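## Task

Bring plate M60 into nest OUT so that its well A1 lies at the OUT corner labelled A1. The remaining two plates must finish in the nests they started in, in either orientation. All three plates must rest level within their nest locators and stay there without the robot holding them. At the end, release everything and move the grippers away.

## Robot and tools

ROBOT. Two 7-joint xArm7 arms, left_arm and right_arm, each ending in a two-finger gripper. Bases in the scene frame: left_arm at (+0.014, +0.427, 0) m, right_arm at (+0.011, -0.377, 0) m, both turned only slightly about z. The fingers stick out sideways from the wrist flange; they are level when the flange points straight down, and wrist roll turns them around. Either arm may be parked out of the way.

SCENE FRAME. Origin on the table top midway between the arms, +x out over the table, +z up, left_arm on the +y side. The arm names are not image sides. Nests: OUT and the raised regrip nest RG sit between the arms; N1, N2, N3 and RD form an arc in front, clockwise seen from above. A fixed bar-code scanner beside RD reads a plate placed flat in RD with well A1 at its A1 corner and nothing in the way; a reversed plate gives no_read. Well A1 is at the labelled short end, in the corner away from the labelled long side. Any plate may start reversed. RG can be used to set a plate down and take a new grip.

execute_actions. Argument actions: a list holding a single action (an empty list just returns state and images). An action has keys rows, steps, until.
- rows: 1 to 15 rows, each used for one control step of 1/30 s. Every row is 16 numbers in [-1, 1], one row for both arms: left_arm joints 1-7 then left opening, then right_arm joints 1-7 then right opening.
- Joint numbers are offsets, not poses: each is measured from that arm's joint angles at the start of the action (the last angles reported), not from the previous row. Scale: 1.0 = 2.036 rad. Column order and stated ranges (rad): waist -6.283..6.283, shoulder -2.059..2.094, upper arm roll -6.283..6.283, elbow -0.192..3.927, forearm roll -6.283..6.283, wrist pitch -1.693..3.142, wrist roll -6.283..6.283. A request more than 0.010 rad beyond a range end is refused; true ends may differ by ±0.010 rad, and overshooting requests are clipped there (reported as "joint sent to its limit").
- Opening is absolute: +1 fully open (0.150 m between pads), -1 closed (pads still 0.071 m apart). Full open-to-closed needs about 0.4 s or more.
- steps: integer 1 to 450, at least the number of rows; default 15. After the rows end the arms continue toward the last row's target and grippers keep its command, so give big moves many steps.
- until: stop early when all conditions hold, e.g. {"scanner": {"code": "m60"}} or {"scanner": {"reads": [">", 0]}}; numbers need a comparison (=, !=, <, <=, >, >=). It does not halt motion. Valid codes are listed in the schema; unknown names or out-of-range values make the whole call rejected.

MOTION LIMITS. Joint targets move at most 3.14 rad/s, with 0.16 s to accelerate; an arm's joints are slowed together. Targets stay within 0.623 rad of measured angles, and are scaled back if they would put the gripper over 70 mm from where it is. Large moves may need several calls; an arm cut short may just rest, so send the remainder next. If an arm is blocked ("joint command not followed") or faulted it drops its target; if pushed too far from target, both arms drop theirs.

RESULTS. State line per arm: end_effector_position (m, the point between finger pads, about 2 cm behind the tips), end_effector_quat_wxyz, linear and angular velocities, all in the scene frame; printed positions drift more at long reach. Gripper frame: +x along the fingers, y is the closing direction. Joint positions/velocities list 7 joints (rad, rad/s) and pad gap (m). grip_measured is the opening on the command scale (each gripper may be off by about 1 mm). To hold an object command at least about 0.04 below grip_measured. Joint torque readings are noisy, offset and non-zero in free air. scanner gives code (lower-case ID or no_read, never wrong) and reads (count of changes from no_read to an ID).

OTHER TOOLS. zoom_image: camera (cam_low 672x504, cam_left_wrist 504x504, cam_right_wrist 504x504) and region [x0, y0, x1, y1] in pixels from the top-left, at most 504x504. Calibration (K, distortion, T_world_to_cam) is given per camera; wrist cameras follow their arm. read_manual(section="licences") returns licence text only. finished_scene(scene) closes the current scene by number, irreversibly, and reports success plus the next task.

AVOID. Dropping plates or pushing anything off the table; arms colliding or pressing on each other; fast hard closes (can exceed about 20 N per pad); excessive contact torque, which triggers a TORQUE FAULT (arm stops, backs off, idles 10 s). Load limits N m: waist 45.5, shoulder 45.5, upper arm roll 27.3, elbow 27.3, forearm roll 27.3, wrist pitch 18.2, wrist roll 18.2, including held weight. Holding loads heats motors: MOTOR HOT from 65 °C, brakes at 80 °C (OVER-TEMPERATURE FAULT). Occasional external tugs may disturb held or loose items. The robot keeps its last command while you think. Finish with plates released and grippers clear.

Each tool is called by a JSON object that holds its "op" and its "data".

## Session

{"op": "execute_actions", "data": {"actions": []}}

Scene clock: 0.00 s.
left_arm: end_effector_position=(+0.1153, -0.0476, +0.1637) grip_measured=+1.00 end_effector_quat_wxyz=(+0.881, -0.030, -0.026, -0.471) end_effector_velocity=(+0.000, -0.000, +0.000) end_effector_angular_velocity=(-0.001, +0.000, +0.001) | right_arm: end_effector_position=(+0.6231, -0.2898, +0.3901) grip_measured=+1.00 end_effector_quat_wxyz=(+0.514, +0.443, +0.415, -0.606) end_effector_velocity=(+0.000, -0.000, -0.000) end_effector_angular_velocity=(-0.001, -0.001, -0.000)
Joint positions: left_arm=[-1.464 -0.046 -0.157  0.428  0.015  0.395 -0.549  0.15 ] | right_arm=[ 0.142  0.508 -0.074  2.065  1.341  1.489  1.629  0.15 ]
Joint velocities: left_arm=[ 0.     0.    -0.     0.001 -0.001 -0.001 -0.     0.   ] | right_arm=[ 0.    -0.    -0.001 -0.    -0.     0.    -0.001  0.   ]
Joint torques (N m, as the arm reports them, + toward a larger angle): no reading
Motor temperatures (°C, as the motors report them): left_arm=[33 34 34 31 37 34 36] | right_arm=[35 37 34 33 32 34 34]
scanner: code=no_read reads=0

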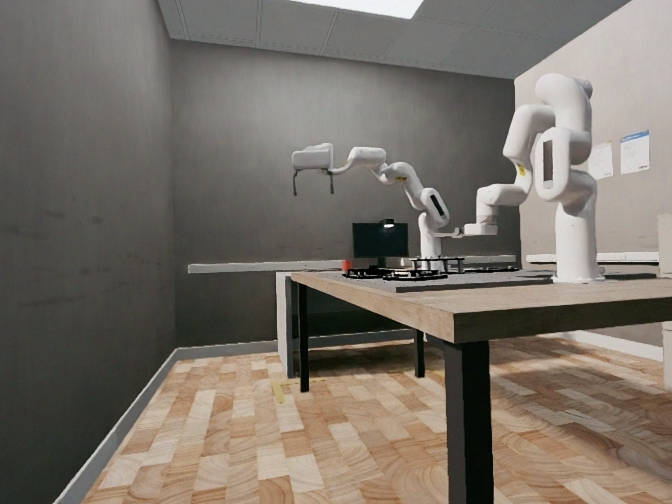

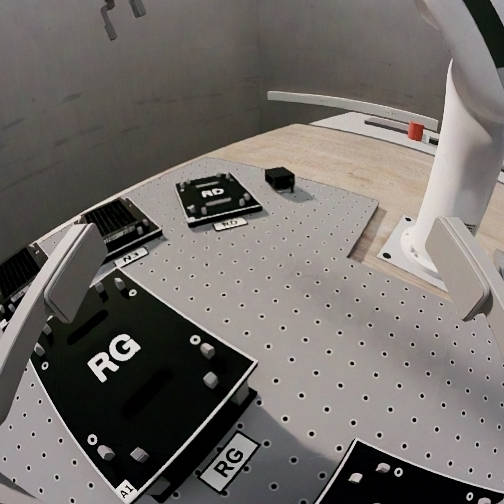

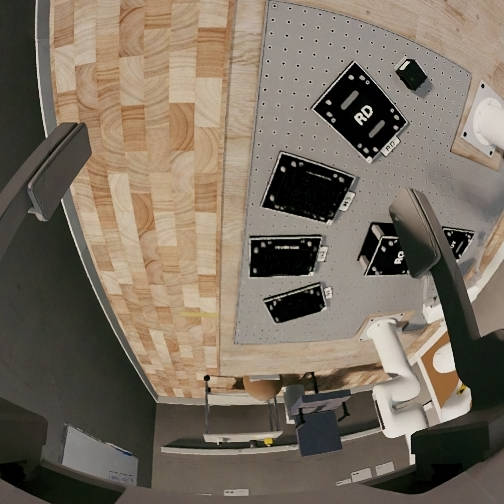

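{"op": "zoom_image", "data": {"camera": "cam_right_wrist", "region": [220, 40, 504, 350]}}

{"op": "zoom_image", "data": {"camera": "cam_low", "region": [320, 200, 540, 310]}}

Region (220, 40, 504, 350) of cam_right_wrist's 504x504 image, scaled by 1.626, with more detail than that image has; it fills the left 462 columns of this view, and the rest is white.

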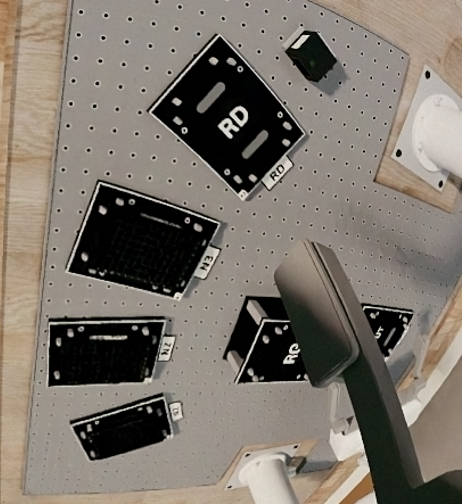

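Region (320, 200, 540, 310) of cam_low's 672x504 image, scaled by 2.291, with more detail than that image has.

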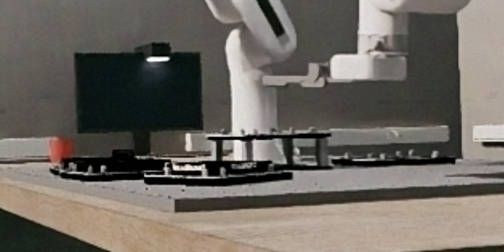

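{"op": "zoom_image", "data": {"camera": "cam_low", "region": [335, 255, 455, 290]}}

{"op": "zoom_image", "data": {"camera": "cam_right_wrist", "region": [230, 130, 370, 330]}}

{"op": "zoom_image", "data": {"camera": "cam_left_wrist", "region": [0, 150, 300, 330]}}

Region (335, 255, 455, 290) of cam_low's 672x504 image, scaled by 4.200, with more detail than that image has; it fills the top 147 rows of this view, and the rest is white.

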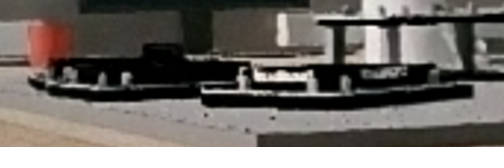

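Region (230, 130, 370, 330) of cam_right_wrist's 504x504 image, scaled by 2.520, with more detail than that image has; it fills the left 353 columns of this view, and the rest is white.

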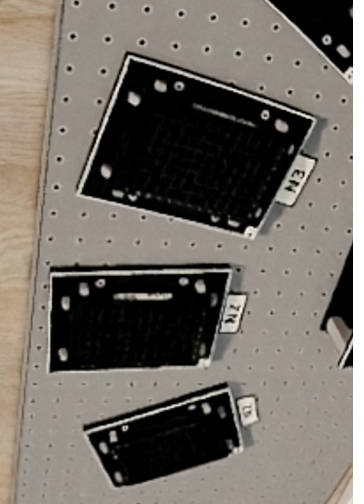

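Region (0, 150, 300, 330) of cam_left_wrist's 504x504 image, scaled by 1.680, with more detail than that image has; it fills the top 302 rows of this view, and the rest is white.

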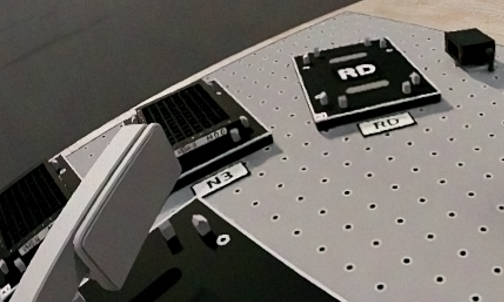

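{"op": "execute_actions", "data": {"actions": [{"rows":[[-0.54,0,0,0,0,0,0,1,0.397,-0.102,0.036,-0.081,-0.659,0.443,-0.8,1]],"steps":60}]}}

Scene clock: 64.27 s.
left_arm: end_effector_position=(-0.3625, +0.1207, +0.1637) grip_measured=+1.00 end_effector_quat_wxyz=(-0.505, +0.040, +0.006, +0.862) end_effector_velocity=(-0.001, -0.000, +0.001) end_effector_angular_velocity=(-0.002, +0.003, -0.000) | right_arm: end_effector_position=(+0.3659, +0.0174, +0.3563) grip_measured=+1.00 end_effector_quat_wxyz=(+0.843, -0.157, +0.352, +0.376) end_effector_velocity=(-0.000, -0.000, +0.000) end_effector_angular_velocity=(-0.000, -0.000, +0.001)
Joint positions: left_arm=[-2.563 -0.046 -0.157  0.428  0.015  0.395 -0.549  0.15 ] | right_arm=[ 0.95   0.3   -0.     1.9   -0.     2.391  0.     0.15 ]
Joint velocities: left_arm=[ 0.    -0.001  0.     0.001  0.001 -0.002  0.     0.   ] | right_arm=[-0.    -0.     0.    -0.    -0.001 -0.    -0.     0.   ]
Joint torques (N m, as the arm reports them, + toward a larger angle): left_arm=[ -0.37 -12.82   0.56  13.95  -0.06  -0.69  -0.44] | right_arm=[ -0.7  -29.53   0.33  10.83  -0.64  -0.01   0.4 ]
Motor temperatures (°C, as the motors report them): left_arm=[33 34 34 32 37 34 36] | right_arm=[35 38 34 35 32 34 34]
scanner: code=no_read reads=0
camera_calibration (this result's frames):
cam_left_wrist: T_world_to_cam=[[-0.891292, 0.452261, -0.0325437, -0.366559], [0.310958, 0.557427, -0.769793, 0.169985], [-0.330006, -0.69623, -0.637464, 0.157307], [0, 0, 0, 1]] pos_world=[-0.327657, 0.180548, 0.219201]
cam_right_wrist: T_world_to_cam=[[0.833497, -0.539295, 0.120181, -0.336429], [-0.552362, -0.808028, 0.204907, 0.120997], [-0.013396, -0.237173, -0.971375, 0.452169], [0, 0, 0, 1]] pos_world=[0.353304, 0.0235767, 0.454864]

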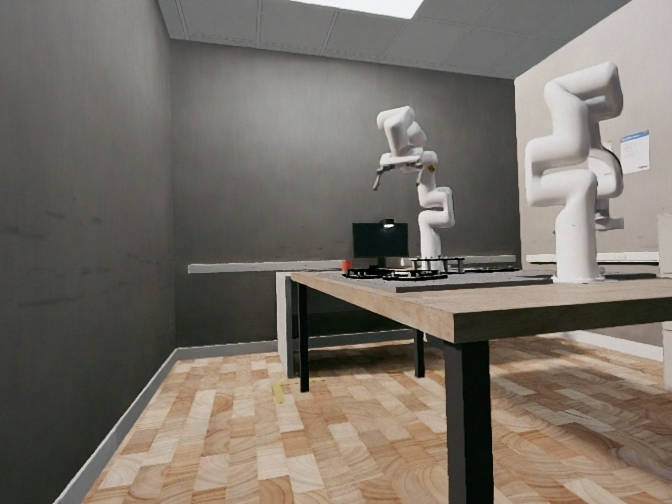

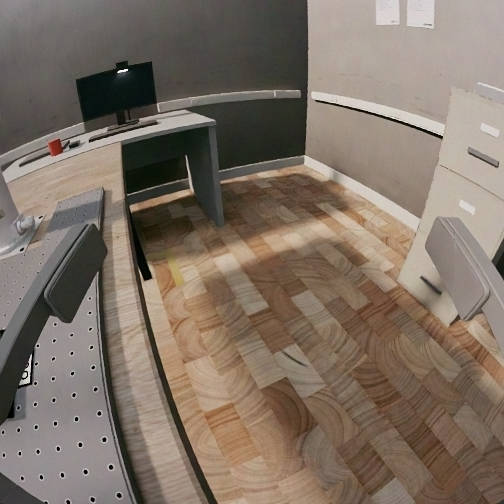

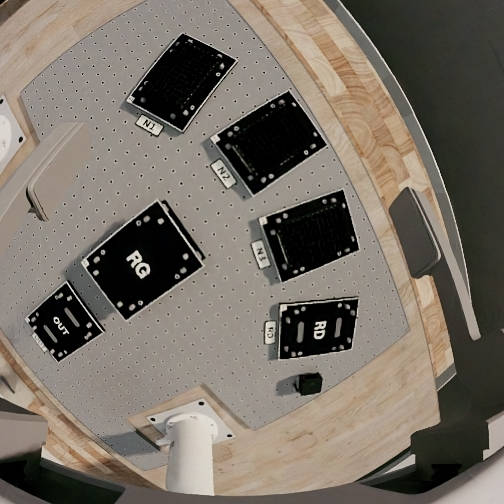

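{"op": "zoom_image", "data": {"camera": "cam_right_wrist", "region": [110, 20, 380, 290]}}

{"op": "zoom_image", "data": {"camera": "cam_right_wrist", "region": [10, 180, 230, 400]}}

{"op": "zoom_image", "data": {"camera": "cam_right_wrist", "region": [230, 180, 450, 400]}}

Region (110, 20, 380, 290) of cam_right_wrist's 504x504 image, scaled by 1.867, with more detail than that image has.

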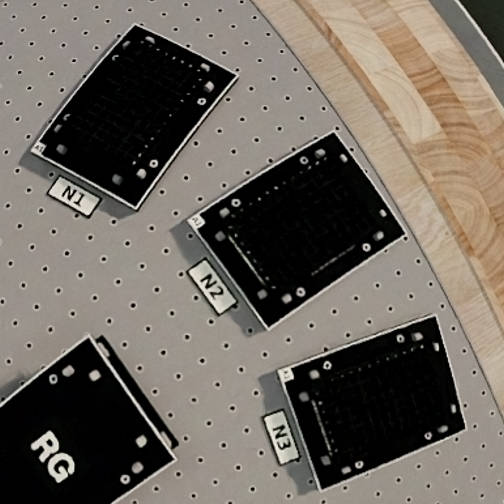

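Region (10, 180, 230, 400) of cam_right_wrist's 504x504 image, scaled by 2.291, with more detail than that image has.

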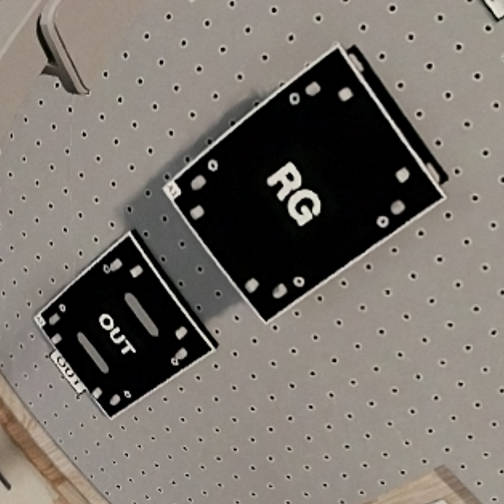

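Region (230, 180, 450, 400) of cam_right_wrist's 504x504 image, scaled by 2.291, with more detail than that image has.

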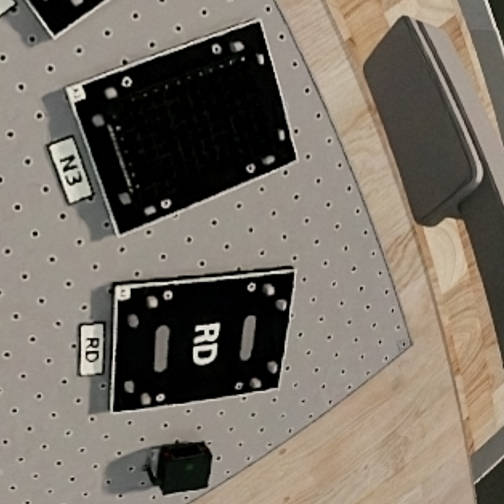

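{"op": "execute_actions", "data": {"actions": [{"rows":[[0,0,0,0,0,0,0,1,0.1306,-0.0815,0,-0.622,0,-0.929,0.543,1]],"steps":50}]}}

{"op": "zoom_image", "data": {"camera": "cam_right_wrist", "region": [60, 100, 440, 340]}}

Scene clock: 133.33 s.
left_arm: end_effector_position=(-0.3625, +0.1207, +0.1637) grip_measured=+1.00 end_effector_quat_wxyz=(-0.505, +0.040, +0.006, +0.862) end_effector_velocity=(-0.000, +0.000, -0.000) end_effector_angular_velocity=(-0.000, -0.000, -0.001) | right_arm: end_effector_position=(+0.3394, -0.0204, +0.1405) grip_measured=+1.00 end_effector_quat_wxyz=(+1.000, -0.000, -0.000, -0.000) end_effector_velocity=(+0.000, +0.000, -0.000) end_effector_angular_velocity=(-0.000, -0.001, +0.001)
Joint positions: left_arm=[-2.563 -0.046 -0.157  0.428  0.015  0.395 -0.549  0.15 ] | right_arm=[ 1.216  0.134 -0.     0.634 -0.     0.5    1.106  0.15 ]
Joint velocities: left_arm=[-0.001 -0.    -0.    -0.001  0.001 -0.    -0.001  0.   ] | right_arm=[ 0.     0.    -0.001 -0.    -0.001 -0.001 -0.001  0.   ]
Joint torques (N m, as the arm reports them, + toward a larger angle): left_arm=[ -0.21 -13.19   0.59  13.89   0.04  -0.93  -0.36] | right_arm=[ -1.03 -22.01   0.46   9.59  -0.89  -1.33   0.39]
Motor temperatures (°C, as the motors report them): left_arm=[33 34 34 32 37 34 36] | right_arm=[35 38 34 35 32 34 34]
scanner: code=no_read reads=0
camera_calibration (this result's frames):
cam_left_wrist: T_world_to_cam=[[-0.891292, 0.452261, -0.0325438, -0.36656], [0.310958, 0.557427, -0.769793, 0.169985], [-0.330006, -0.69623, -0.637464, 0.157307], [0, 0, 0, 1]] pos_world=[-0.327658, 0.180548, 0.219201]
cam_right_wrist: T_world_to_cam=[[0.0240772, -0.98053, 0.194886, -0.053554], [-0.827905, -0.128825, -0.545874, 0.332799], [0.560352, -0.148204, -0.814887, 0.0182839], [0, 0, 0, 1]] pos_world=[0.266569, -0.00692881, 0.207002]

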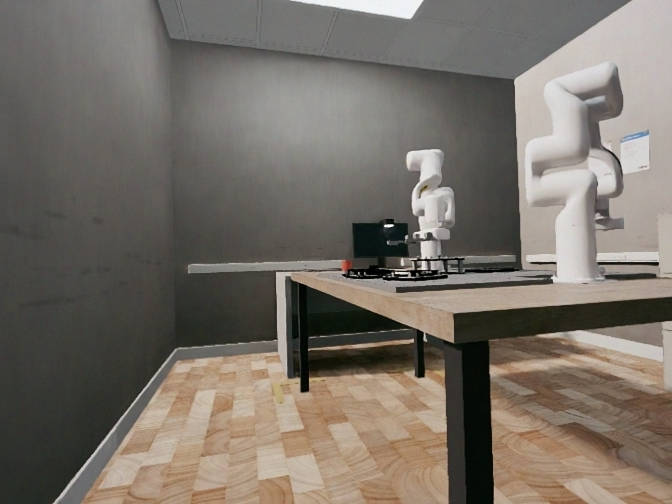

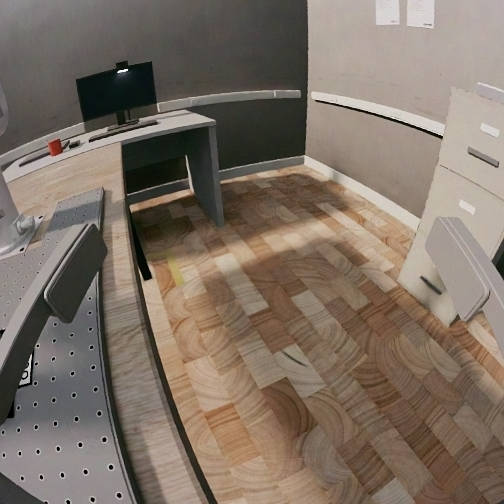

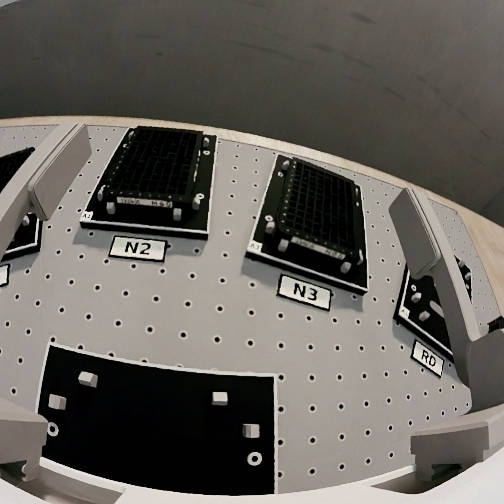

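Region (60, 100, 440, 340) of cam_right_wrist's 504x504 image, scaled by 1.326, with more detail than that image has; it fills the top 318 rows of this view, and the rest is white.

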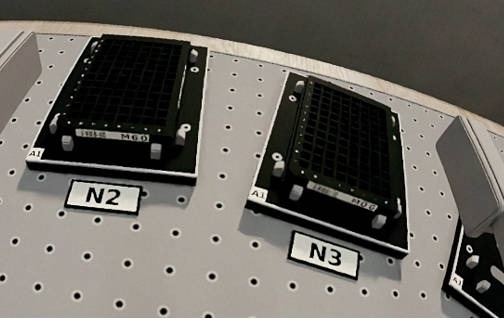

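{"op": "zoom_image", "data": {"camera": "cam_right_wrist", "region": [70, 170, 220, 240]}}

{"op": "zoom_image", "data": {"camera": "cam_right_wrist", "region": [240, 210, 390, 290]}}

Region (70, 170, 220, 240) of cam_right_wrist's 504x504 image, scaled by 3.360, with more detail than that image has; it fills the top 235 rows of this view, and the rest is white.

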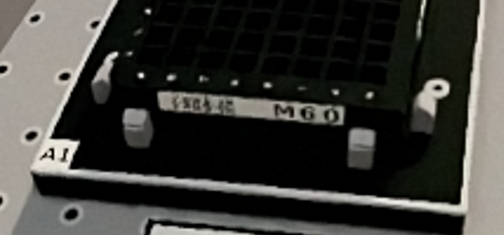

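Region (240, 210, 390, 290) of cam_right_wrist's 504x504 image, scaled by 3.360, with more detail than that image has; it fills the top 269 rows of this view, and the rest is white.

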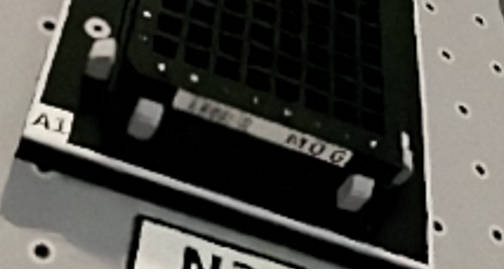

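{"op": "execute_actions", "data": {"actions": [{"rows":[[0,0,0,0,0,0,0,1,-0.0872,0.1807,0,0.2611,0,0.0804,-0.1019,1]],"steps":24}]}}

{"op": "execute_actions", "data": {"actions": [{"rows":[[0,0,0,0,0,0,0,1,0,0.0673,0,0.0059,0,-0.0614,0,1]],"steps":20}]}}

Scene clock: 218.83 s.
left_arm: end_effector_position=(-0.3625, +0.1207, +0.1637) grip_measured=+1.00 end_effector_quat_wxyz=(-0.505, +0.040, +0.006, +0.862) end_effector_velocity=(-0.000, +0.000, +0.000) end_effector_angular_velocity=(-0.000, -0.001, -0.002) | right_arm: end_effector_position=(+0.4798, +0.0560, +0.1302) grip_measured=+1.00 end_effector_quat_wxyz=(+1.000, +0.000, +0.000, +0.016) end_effector_velocity=(+0.011, -0.009, +0.000) end_effector_angular_velocity=(-0.003, -0.005, -0.021)
Joint positions: left_arm=[-2.563 -0.046 -0.157  0.428  0.015  0.395 -0.55   0.15 ] | right_arm=[ 1.04   0.501  0.001  1.165 -0.     0.664  0.898  0.15 ]
Joint velocities: left_arm=[-0.    -0.001 -0.001  0.     0.001  0.001  0.     0.   ] | right_arm=[-0.009  0.005 -0.014  0.007  0.001  0.001 -0.001  0.   ]
Joint torques (N m, as the arm reports them, + toward a larger angle): left_arm=[ -0.53 -13.08   0.71  13.8    0.13  -0.72  -0.31] | right_arm=[ -0.93 -33.     0.04  10.36  -0.85  -1.06   0.55]
Motor temperatures (°C, as the motors report them): left_arm=[33 34 34 33 37 34 36] | right_arm=[35 38 34 35 32 34 34]
scanner: code=no_read reads=0
camera_calibration (this result's frames):
cam_left_wrist: T_world_to_cam=[[-0.891292, 0.452261, -0.0325439, -0.366559], [0.310958, 0.557427, -0.769792, 0.169985], [-0.330006, -0.69623, -0.637464, 0.157307], [0, 0, 0, 1]] pos_world=[-0.327657, 0.180548, 0.219201]
cam_right_wrist: T_world_to_cam=[[0.0552219, -0.979307, 0.194699, 0.00496691], [-0.823569, -0.154923, -0.54565, 0.45265], [0.564522, -0.130217, -0.815082, -0.0604097], [0, 0, 0, 1]] pos_world=[0.406617, 0.0671235, 0.196783]

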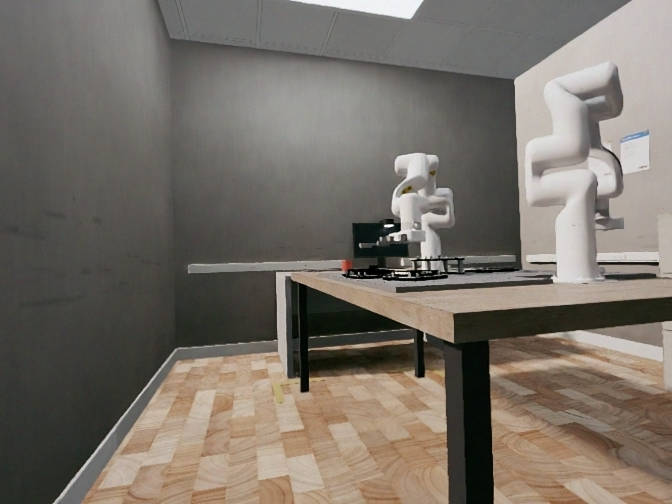

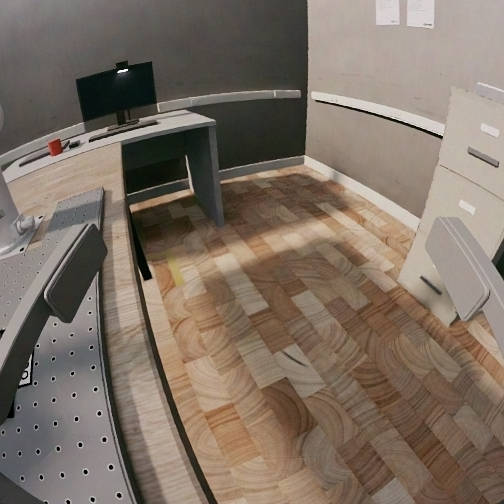

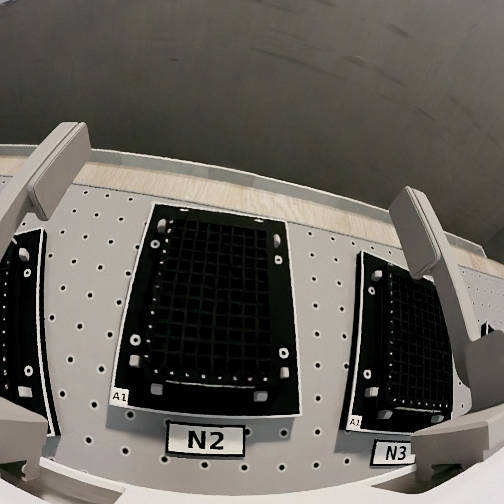

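Scene clock: 219.50 s.
left_arm: end_effector_position=(-0.3625, +0.1207, +0.1637) grip_measured=+1.00 end_effector_quat_wxyz=(-0.505, +0.040, +0.006, +0.862) end_effector_velocity=(-0.000, -0.000, +0.001) end_effector_angular_velocity=(-0.001, +0.002, +0.001) | right_arm: end_effector_position=(+0.4799, +0.0562, +0.0707) grip_measured=+1.00 end_effector_quat_wxyz=(+1.000, +0.000, -0.000, +0.016) end_effector_velocity=(-0.000, -0.001, -0.002) end_effector_angular_velocity=(-0.003, +0.001, +0.000)
Joint positions: left_arm=[-2.563 -0.046 -0.157  0.428  0.015  0.395 -0.55   0.15 ] | right_arm=[ 1.04   0.637  0.001  1.177 -0.     0.539  0.898  0.15 ]
Joint velocities: left_arm=[-0.001 -0.001  0.001  0.    -0.    -0.001 -0.001  0.   ] | right_arm=[-0.     0.004 -0.    -0.    -0.    -0.001 -0.     0.   ]
Joint torques (N m, as the arm reports them, + toward a larger angle): left_arm=[ -0.64 -13.07   0.38  14.    -0.04  -0.63  -0.26] | right_arm=[ -0.86 -34.43  -0.12   9.68  -1.03  -1.17   0.39]
Motor temperatures (°C, as the motors report them): left_arm=[33 34 34 33 37 34 36] | right_arm=[35 38 34 35 32 34 34]
scanner: code=no_read reads=0
camera_calibration (this result's frames):
cam_left_wrist: T_world_to_cam=[[-0.891292, 0.45226, -0.0325439, -0.366559], [0.310958, 0.557427, -0.769792, 0.169985], [-0.330006, -0.69623, -0.637464, 0.157307], [0, 0, 0, 1]] pos_world=[-0.327657, 0.180548, 0.219201]
cam_right_wrist: T_world_to_cam=[[0.0551793, -0.979402, 0.194234, 0.0168045], [-0.823459, -0.154654, -0.545892, 0.420227], [0.564686, -0.129822, -0.815031, -0.109075], [0, 0, 0, 1]] pos_world=[0.406706, 0.0672879, 0.137235]

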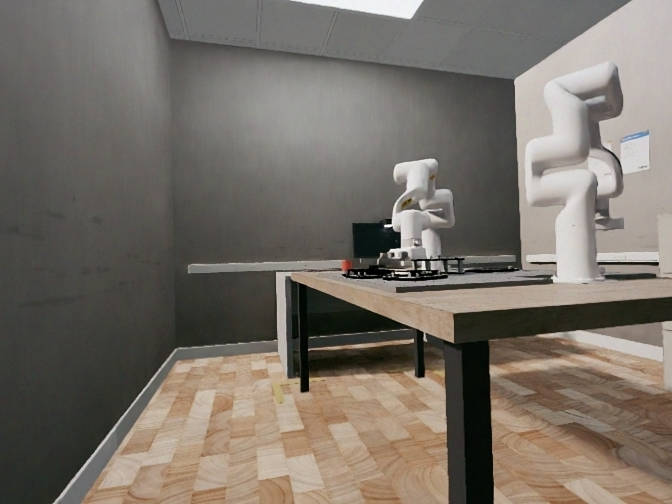

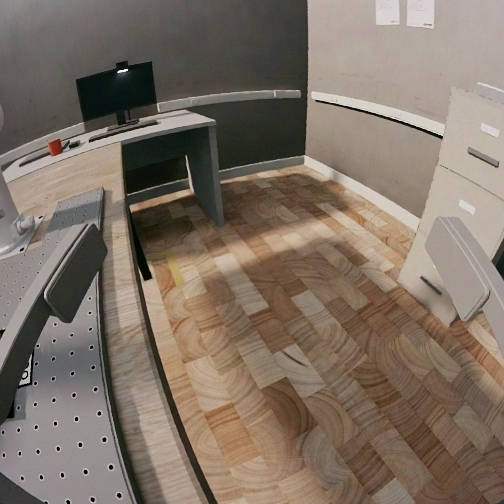

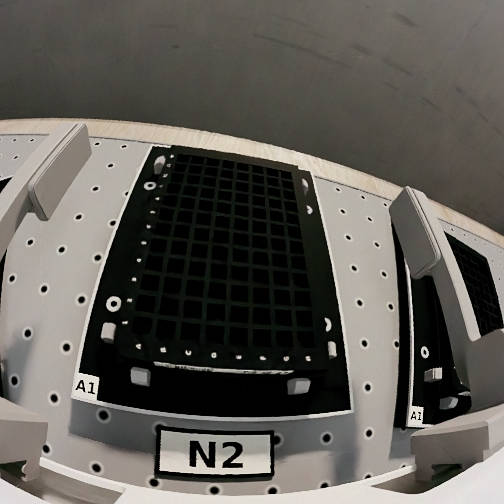

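{"op": "execute_actions", "data": {"actions": [{"rows":[[0,0,0,0,0,0,0,1,-0.0092,0.0434,0,0.0327,0,-0.0107,-0.0092,0.6]],"steps":20}]}}

{"op": "zoom_image", "data": {"camera": "cam_low", "region": [340, 240, 460, 290]}}

Scene clock: 250.13 s.
left_arm: end_effector_position=(-0.3625, +0.1207, +0.1637) grip_measured=+1.00 end_effector_quat_wxyz=(-0.505, +0.040, +0.006, +0.862) end_effector_velocity=(+0.000, +0.000, -0.001) end_effector_angular_velocity=(+0.001, -0.002, -0.000) | right_arm: end_effector_position=(+0.4950, +0.0593, +0.0457) grip_measured=+0.60 end_effector_quat_wxyz=(+1.000, +0.000, -0.000, +0.016) end_effector_velocity=(-0.000, +0.000, -0.001) end_effector_angular_velocity=(-0.000, +0.001, +0.000)
Joint positions: left_arm=[-2.563 -0.046 -0.157  0.428  0.015  0.395 -0.55   0.15 ] | right_arm=[ 1.021  0.725  0.001  1.243 -0.     0.517  0.88   0.134]
Joint velocities: left_arm=[-0.001 -0.     0.    -0.001 -0.     0.002  0.     0.   ] | right_arm=[ 0.     0.002  0.     0.001  0.    -0.    -0.    -0.   ]
Joint torques (N m, as the arm reports them, + toward a larger angle): left_arm=[ -0.56 -12.64   0.54  14.05   0.07  -0.72  -0.45] | right_arm=[ -0.8  -35.96   0.12   9.42  -0.79  -1.11   0.44]
Motor temperatures (°C, as the motors report them): left_arm=[33 34 34 33 37 34 36] | right_arm=[35 38 34 35 32 34 34]
scanner: code=no_read reads=0
camera_calibration (this result's frames):
cam_left_wrist: T_world_to_cam=[[-0.891292, 0.45226, -0.0325439, -0.366559], [0.310958, 0.557427, -0.769792, 0.169985], [-0.330006, -0.69623, -0.637464, 0.157307], [0, 0, 0, 1]] pos_world=[-0.327657, 0.180548, 0.219201]
cam_right_wrist: T_world_to_cam=[[0.0551085, -0.979434, 0.194093, 0.0238959], [-0.823423, -0.154527, -0.545982, 0.419469], [0.564746, -0.129732, -0.815004, -0.137604], [0, 0, 0, 1]] pos_world=[0.421794, 0.070372, 0.112237]

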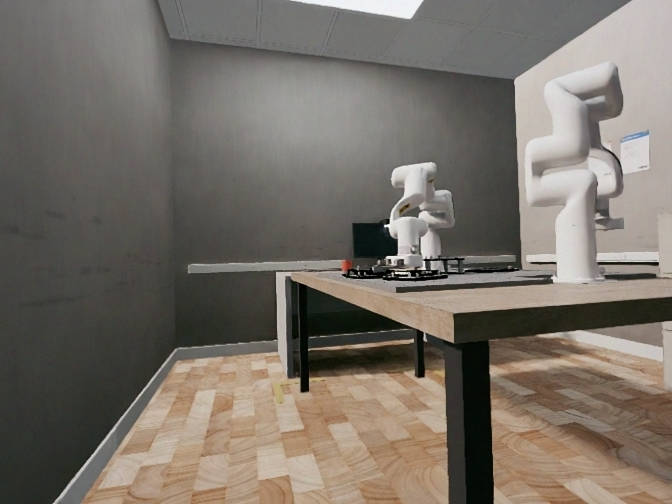

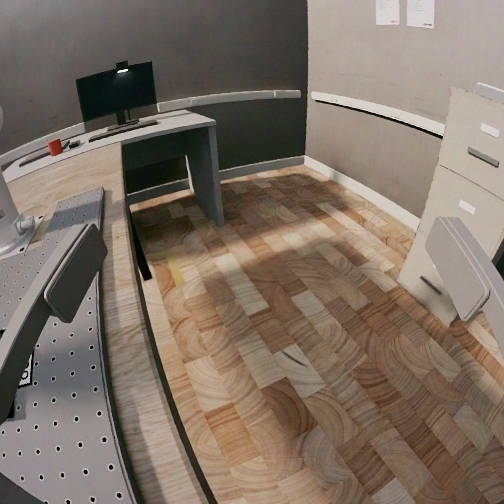

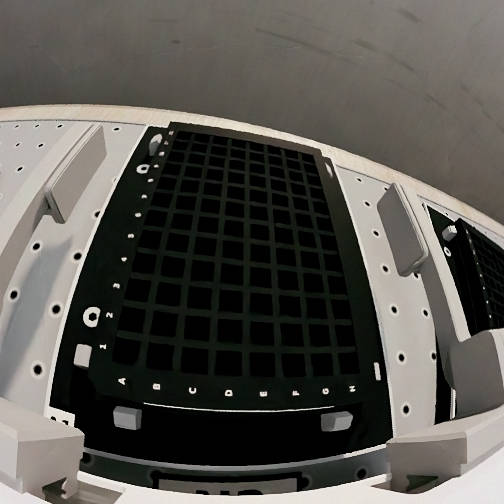

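Region (340, 240, 460, 290) of cam_low's 672x504 image, scaled by 4.200, with more detail than that image has; it fills the top 210 rows of this view, and the rest is white.

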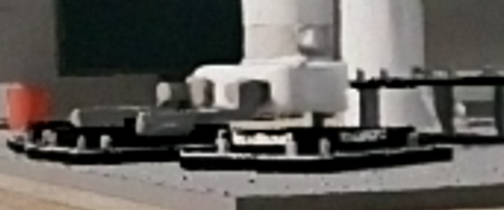

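{"op": "execute_actions", "data": {"actions": [{"rows":[[0,0,0,0,0,0,0,1,0,0.0091,0,0.0015,0,-0.0076,0,-0.4]],"steps":24}]}}

Scene clock: 257.63 s.
left_arm: end_effector_position=(-0.3625, +0.1207, +0.1637) grip_measured=+1.00 end_effector_quat_wxyz=(-0.505, +0.040, +0.006, +0.862) end_effector_velocity=(-0.000, +0.001, -0.001) end_effector_angular_velocity=(+0.001, -0.001, -0.001) | right_arm: end_effector_position=(+0.4946, +0.0587, +0.0377) grip_measured=-0.40 end_effector_quat_wxyz=(+1.000, +0.000, -0.000, +0.016) end_effector_velocity=(-0.000, -0.000, -0.001) end_effector_angular_velocity=(-0.001, +0.001, -0.001)
Joint positions: left_arm=[-2.563 -0.046 -0.157  0.428  0.015  0.395 -0.55   0.15 ] | right_arm=[ 1.021  0.744  0.001  1.246 -0.     0.502  0.88   0.095]
Joint velocities: left_arm=[-0.     0.002 -0.001 -0.    -0.    -0.001  0.     0.   ] | right_arm=[ 0.     0.001  0.     0.     0.     0.001  0.001 -0.   ]
Joint torques (N m, as the arm reports them, + toward a larger angle): left_arm=[ -0.5  -12.86   0.56  14.15   0.26  -0.59  -0.39] | right_arm=[ -0.89 -36.2    0.02   9.29  -0.86  -1.27   0.37]
Motor temperatures (°C, as the motors report them): left_arm=[33 34 34 33 37 34 36] | right_arm=[35 39 34 35 32 34 34]
scanner: code=no_read reads=0
camera_calibration (this result's frames):
cam_left_wrist: T_world_to_cam=[[-0.891292, 0.45226, -0.0325438, -0.366559], [0.310958, 0.557427, -0.769793, 0.169985], [-0.330006, -0.69623, -0.637464, 0.157307], [0, 0, 0, 1]] pos_world=[-0.327657, 0.180548, 0.219201]
cam_right_wrist: T_world_to_cam=[[0.0550978, -0.979442, 0.194055, 0.024967], [-0.823416, -0.154498, -0.546, 0.414702], [0.564757, -0.129704, -0.815001, -0.143948], [0, 0, 0, 1]] pos_world=[0.421392, 0.0698539, 0.104265]

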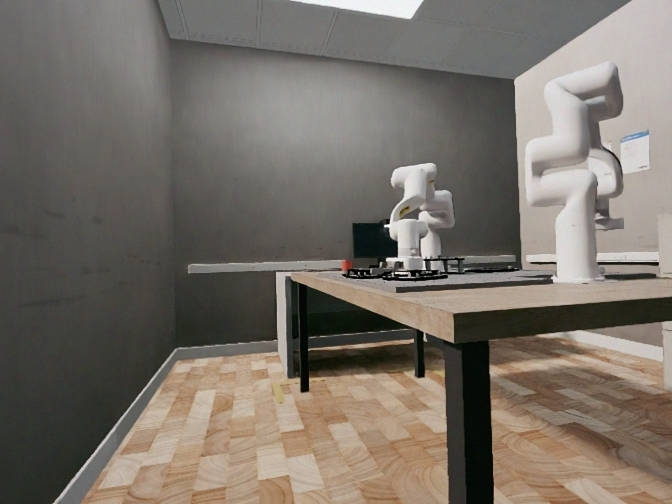

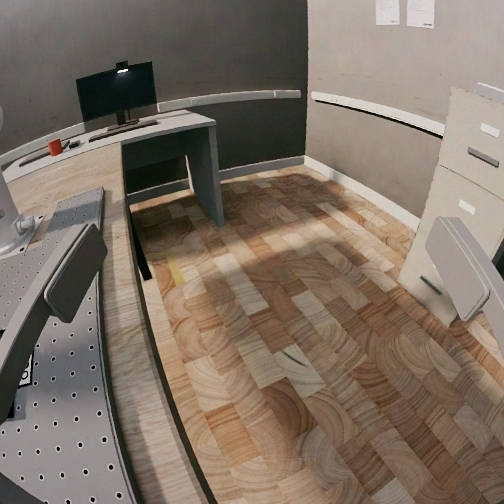

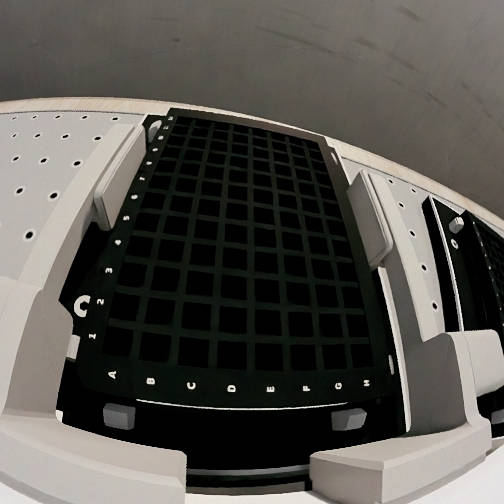

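{"op": "execute_actions", "data": {"actions": [{"rows":[[0,0,0,0,0,0,0,1,0,0.0046,0,0.0008,0,-0.0038,0,-0.4]],"steps":15}]}}

{"op": "execute_actions", "data": {"actions": [{"rows":[[0,0,0,0,0,0,0,1,0,0,0,0,0,0,0,-0.55],[0,0,0,0,0,0,0,1,0,0,0,0,0,0,0,-0.55],[0,0,0,0,0,0,0,1,0,0,0,0,0,0,0,-0.55],[0,0,0,0,0,0,0,1,0,0,0,0,0,0,0,-0.55],[0,0,0,0,0,0,0,1,0,0,0,0,0,0,0,-0.62],[0,0,0,0,0,0,0,1,0,0,0,0,0,0,0,-0.62],[0,0,0,0,0,0,0,1,0,0,0,0,0,0,0,-0.62],[0,0,0,0,0,0,0,1,0,0,0,0,0,0,0,-0.75]],"steps":20}]}}

Scene clock: 266.47 s.
left_arm: end_effector_position=(-0.3625, +0.1207, +0.1637) grip_measured=+1.00 end_effector_quat_wxyz=(-0.505, +0.040, +0.006, +0.862) end_effector_velocity=(+0.000, +0.000, -0.001) end_effector_angular_velocity=(+0.001, -0.002, -0.000) | right_arm: end_effector_position=(+0.4950, +0.0592, +0.0355) grip_measured=-0.40 end_effector_quat_wxyz=(+1.000, +0.002, -0.001, +0.016) end_effector_velocity=(-0.001, -0.001, -0.001) end_effector_angular_velocity=(-0.001, +0.002, -0.002)
Joint positions: left_arm=[-2.563 -0.046 -0.157  0.428  0.015  0.395 -0.55   0.15 ] | right_arm=[ 1.021  0.751  0.001  1.249 -0.     0.493  0.88   0.095]
Joint velocities: left_arm=[ 0.001  0.001 -0.    -0.001 -0.     0.001  0.001  0.   ] | right_arm=[-0.     0.002  0.    -0.001  0.001 -0.     0.     0.   ]
Joint torques (N m, as the arm reports them, + toward a larger angle): left_arm=[ -0.32 -12.36   0.54  13.88   0.43  -0.83  -0.25] | right_arm=[ -1.02 -26.72   0.24   6.81  -0.68  -0.04   0.05]
Motor temperatures (°C, as the motors report them): left_arm=[33 34 34 33 37 34 36] | right_arm=[35 39 34 35 32 34 34]
scanner: code=no_read reads=0
camera_calibration (this result's frames):
cam_left_wrist: T_world_to_cam=[[-0.891292, 0.452261, -0.0325438, -0.366559], [0.310958, 0.557427, -0.769793, 0.169985], [-0.330006, -0.69623, -0.637464, 0.157307], [0, 0, 0, 1]] pos_world=[-0.327657, 0.180548, 0.219201]
cam_right_wrist: T_world_to_cam=[[0.054358, -0.980009, 0.191382, 0.0263003], [-0.822133, -0.152702, -0.548434, 0.41325], [0.566695, -0.127529, -0.813998, -0.147085], [0, 0, 0, 1]] pos_world=[0.421669, 0.070121, 0.10188]

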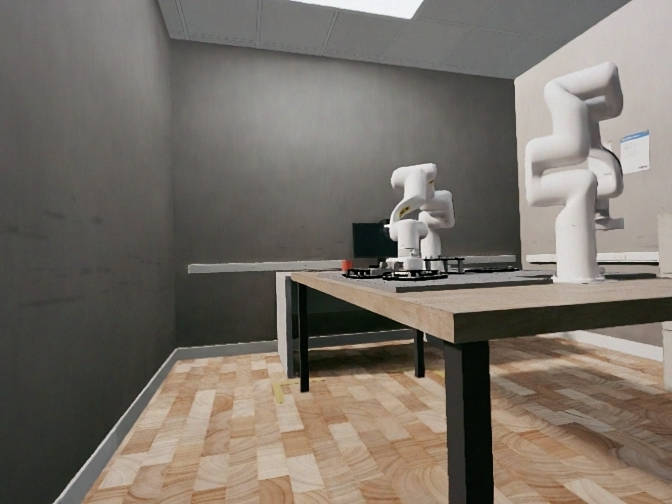

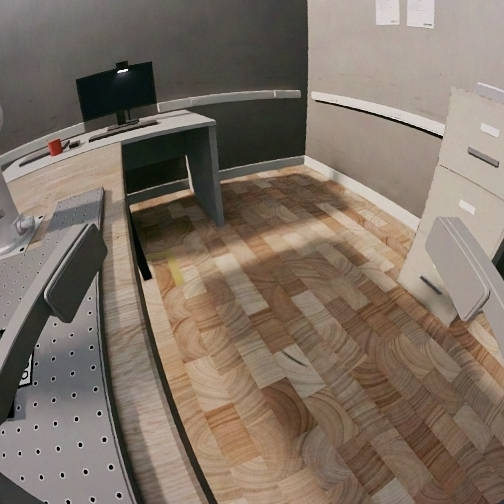

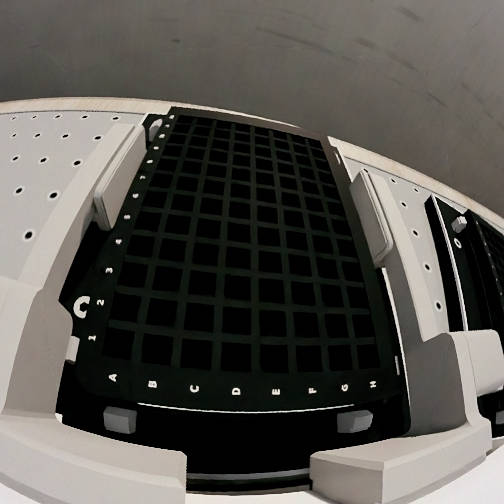

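Scene clock: 267.13 s.
left_arm: end_effector_position=(-0.3625, +0.1207, +0.1637) grip_measured=+1.00 end_effector_quat_wxyz=(-0.505, +0.040, +0.006, +0.862) end_effector_velocity=(+0.000, +0.000, -0.001) end_effector_angular_velocity=(+0.001, -0.002, -0.001) | right_arm: end_effector_position=(+0.4951, +0.0593, +0.0356) grip_measured=-0.61 end_effector_quat_wxyz=(+1.000, +0.002, -0.001, +0.016) end_effector_velocity=(-0.000, +0.000, -0.000) end_effector_angular_velocity=(+0.001, +0.001, -0.002)
Joint positions: left_arm=[-2.563 -0.046 -0.157  0.428  0.015  0.395 -0.55   0.15 ] | right_arm=[ 1.021  0.751  0.001  1.249 -0.001  0.493  0.88   0.087]
Joint velocities: left_arm=[ 0.     0.    -0.001 -0.001 -0.     0.001  0.001  0.   ] | right_arm=[ 0.001  0.     0.    -0.     0.002 -0.001  0.001  0.   ]
Joint torques (N m, as the arm reports them, + toward a larger angle): left_arm=[ -0.14 -12.74   0.68  14.07   0.11  -0.78  -0.32] | right_arm=[ -1.22 -28.7    0.36   6.19  -0.24   0.22   0.84]
Motor temperatures (°C, as the motors report them): left_arm=[33 34 34 33 37 34 36] | right_arm=[35 39 34 35 32 34 34]
scanner: code=no_read reads=0
camera_calibration (this result's frames):
cam_left_wrist: T_world_to_cam=[[-0.891292, 0.45226, -0.0325438, -0.366559], [0.310958, 0.557427, -0.769793, 0.169985], [-0.330006, -0.69623, -0.637464, 0.157307], [0, 0, 0, 1]] pos_world=[-0.327657, 0.180548, 0.219201]
cam_right_wrist: T_world_to_cam=[[0.0546908, -0.980013, 0.191268, 0.026222], [-0.821955, -0.152946, -0.548633, 0.413304], [0.566921, -0.127209, -0.813891, -0.147173], [0, 0, 0, 1]] pos_world=[0.421719, 0.0701896, 0.101954]

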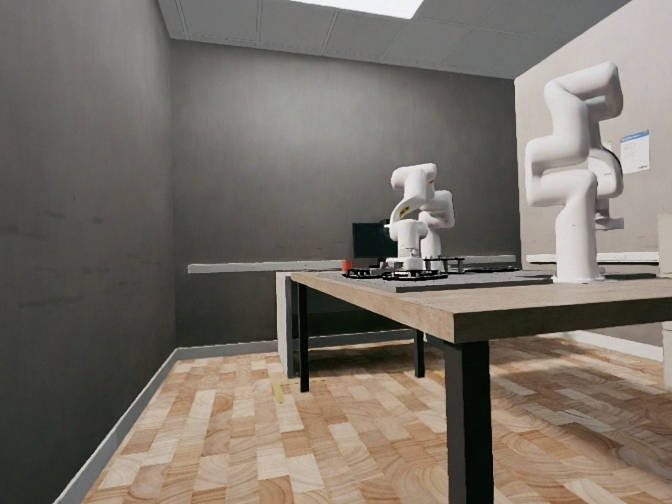

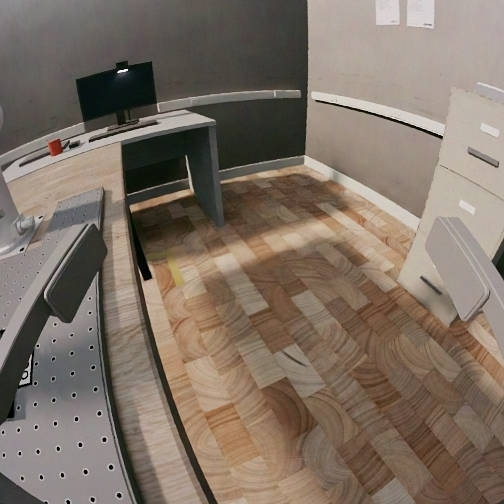

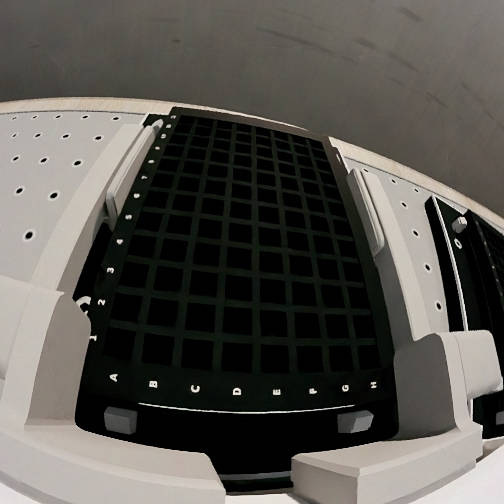

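{"op": "execute_actions", "data": {"actions": [{"rows":[[0,0,0,0,0,0,0,1,-0,-0.008,0,-0.002,0,0.0065,0,-0.75],[0,0,0,0,0,0,0,1,0,-0.016,0,-0.004,0,0.013,0,-0.75],[0,0,0,0,0,0,0,1,0,-0.024,0,-0.0056,0,0.0196,0,-0.75],[0,0,0,0,0,0,0,1,0,-0.032,0,-0.0074,0,0.026,0,-0.75],[0,0,0,0,0,0,0,1,0,-0.040,0,-0.0093,0,0.033,0,-0.75],[0,0,0,0,0,0,0,1,0,-0.048,0,-0.011,0,0.0393,0,-0.75],[0,0,0,0,0,0,0,1,0,-0.048,0,-0.011,0,0.0393,0,-0.75],[0,0,0,0,0,0,0,1,0,-0.07,0,-0.013,0,0.059,0,-0.75],[0,0,0,0,0,0,0,1,0,-0.09,0,-0.0145,0,0.078,0,-0.75],[0,0,0,0,0,0,0,1,0,-0.1184,0,-0.0152,0,0.104,0,-0.75]],"steps":24}]}}

Scene clock: 282.77 s.
left_arm: end_effector_position=(-0.3625, +0.1207, +0.1637) grip_measured=+1.00 end_effector_quat_wxyz=(-0.505, +0.040, +0.006, +0.862) end_effector_velocity=(-0.001, +0.001, -0.000) end_effector_angular_velocity=(+0.000, -0.000, -0.002) | right_arm: end_effector_position=(+0.4947, +0.0589, +0.1393) grip_measured=-0.62 end_effector_quat_wxyz=(+1.000, -0.000, +0.000, +0.016) end_effector_velocity=(+0.006, +0.006, +0.017) end_effector_angular_velocity=(+0.025, -0.021, +0.001)
Joint positions: left_arm=[-2.563 -0.046 -0.157  0.428  0.015  0.395 -0.55   0.15 ] | right_arm=[ 1.021  0.512  0.001  1.217 -0.     0.705  0.88   0.086]
Joint velocities: left_arm=[-0.001  0.    -0.001 -0.     0.     0.    -0.     0.   ] | right_arm=[-0.    -0.015 -0.001  0.017 -0.001 -0.001 -0.001  0.   ]
Joint torques (N m, as the arm reports them, + toward a larger angle): left_arm=[ -0.6  -12.04   0.67  14.05   0.04  -0.66  -0.25] | right_arm=[ -0.8  -33.52  -0.03  11.    -0.9   -1.28   0.45]
Motor temperatures (°C, as the motors report them): left_arm=[33 34 34 33 37 34 36] | right_arm=[35 38 34 34 32 34 35]
scanner: code=no_read reads=0
camera_calibration (this result's frames):
cam_left_wrist: T_world_to_cam=[[-0.891292, 0.45226, -0.0325438, -0.366559], [0.310958, 0.557427, -0.769793, 0.169985], [-0.330006, -0.69623, -0.637464, 0.157307], [0, 0, 0, 1]] pos_world=[-0.327657, 0.180548, 0.219201]
cam_right_wrist: T_world_to_cam=[[0.0553037, -0.979227, 0.195078, 0.00519561], [-0.823588, -0.155195, -0.545543, 0.470386], [0.564486, -0.130493, -0.815063, -0.061085], [0, 0, 0, 1]] pos_world=[0.421599, 0.070118, 0.205814]

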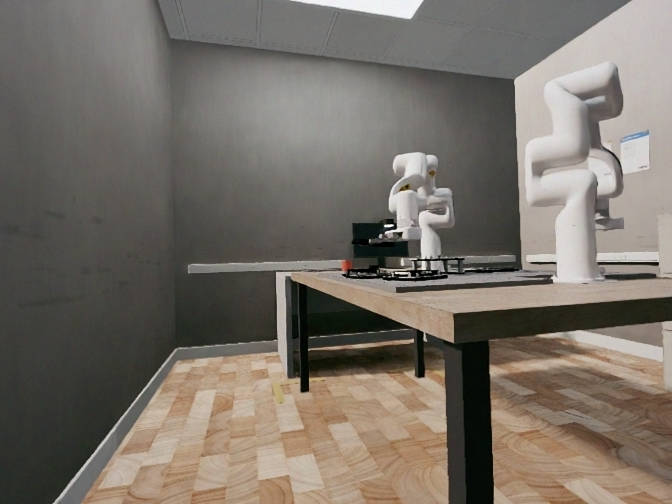

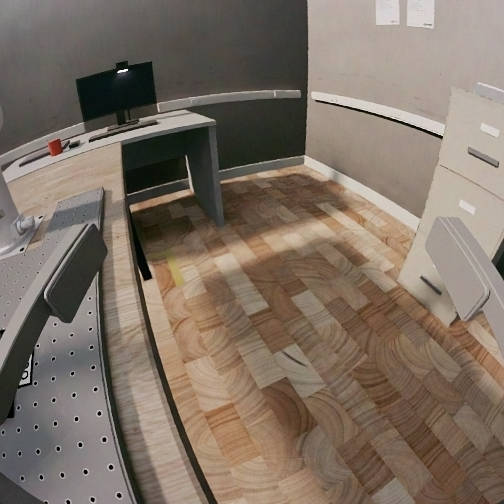

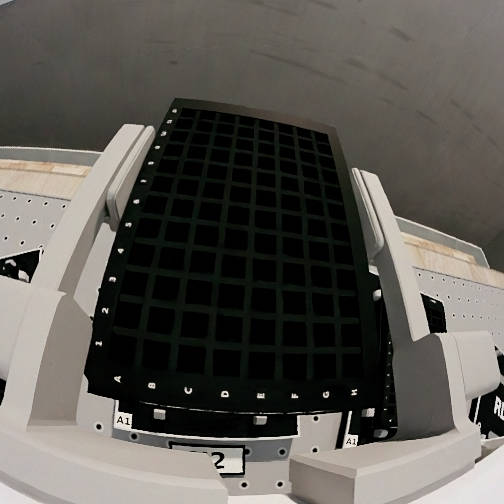

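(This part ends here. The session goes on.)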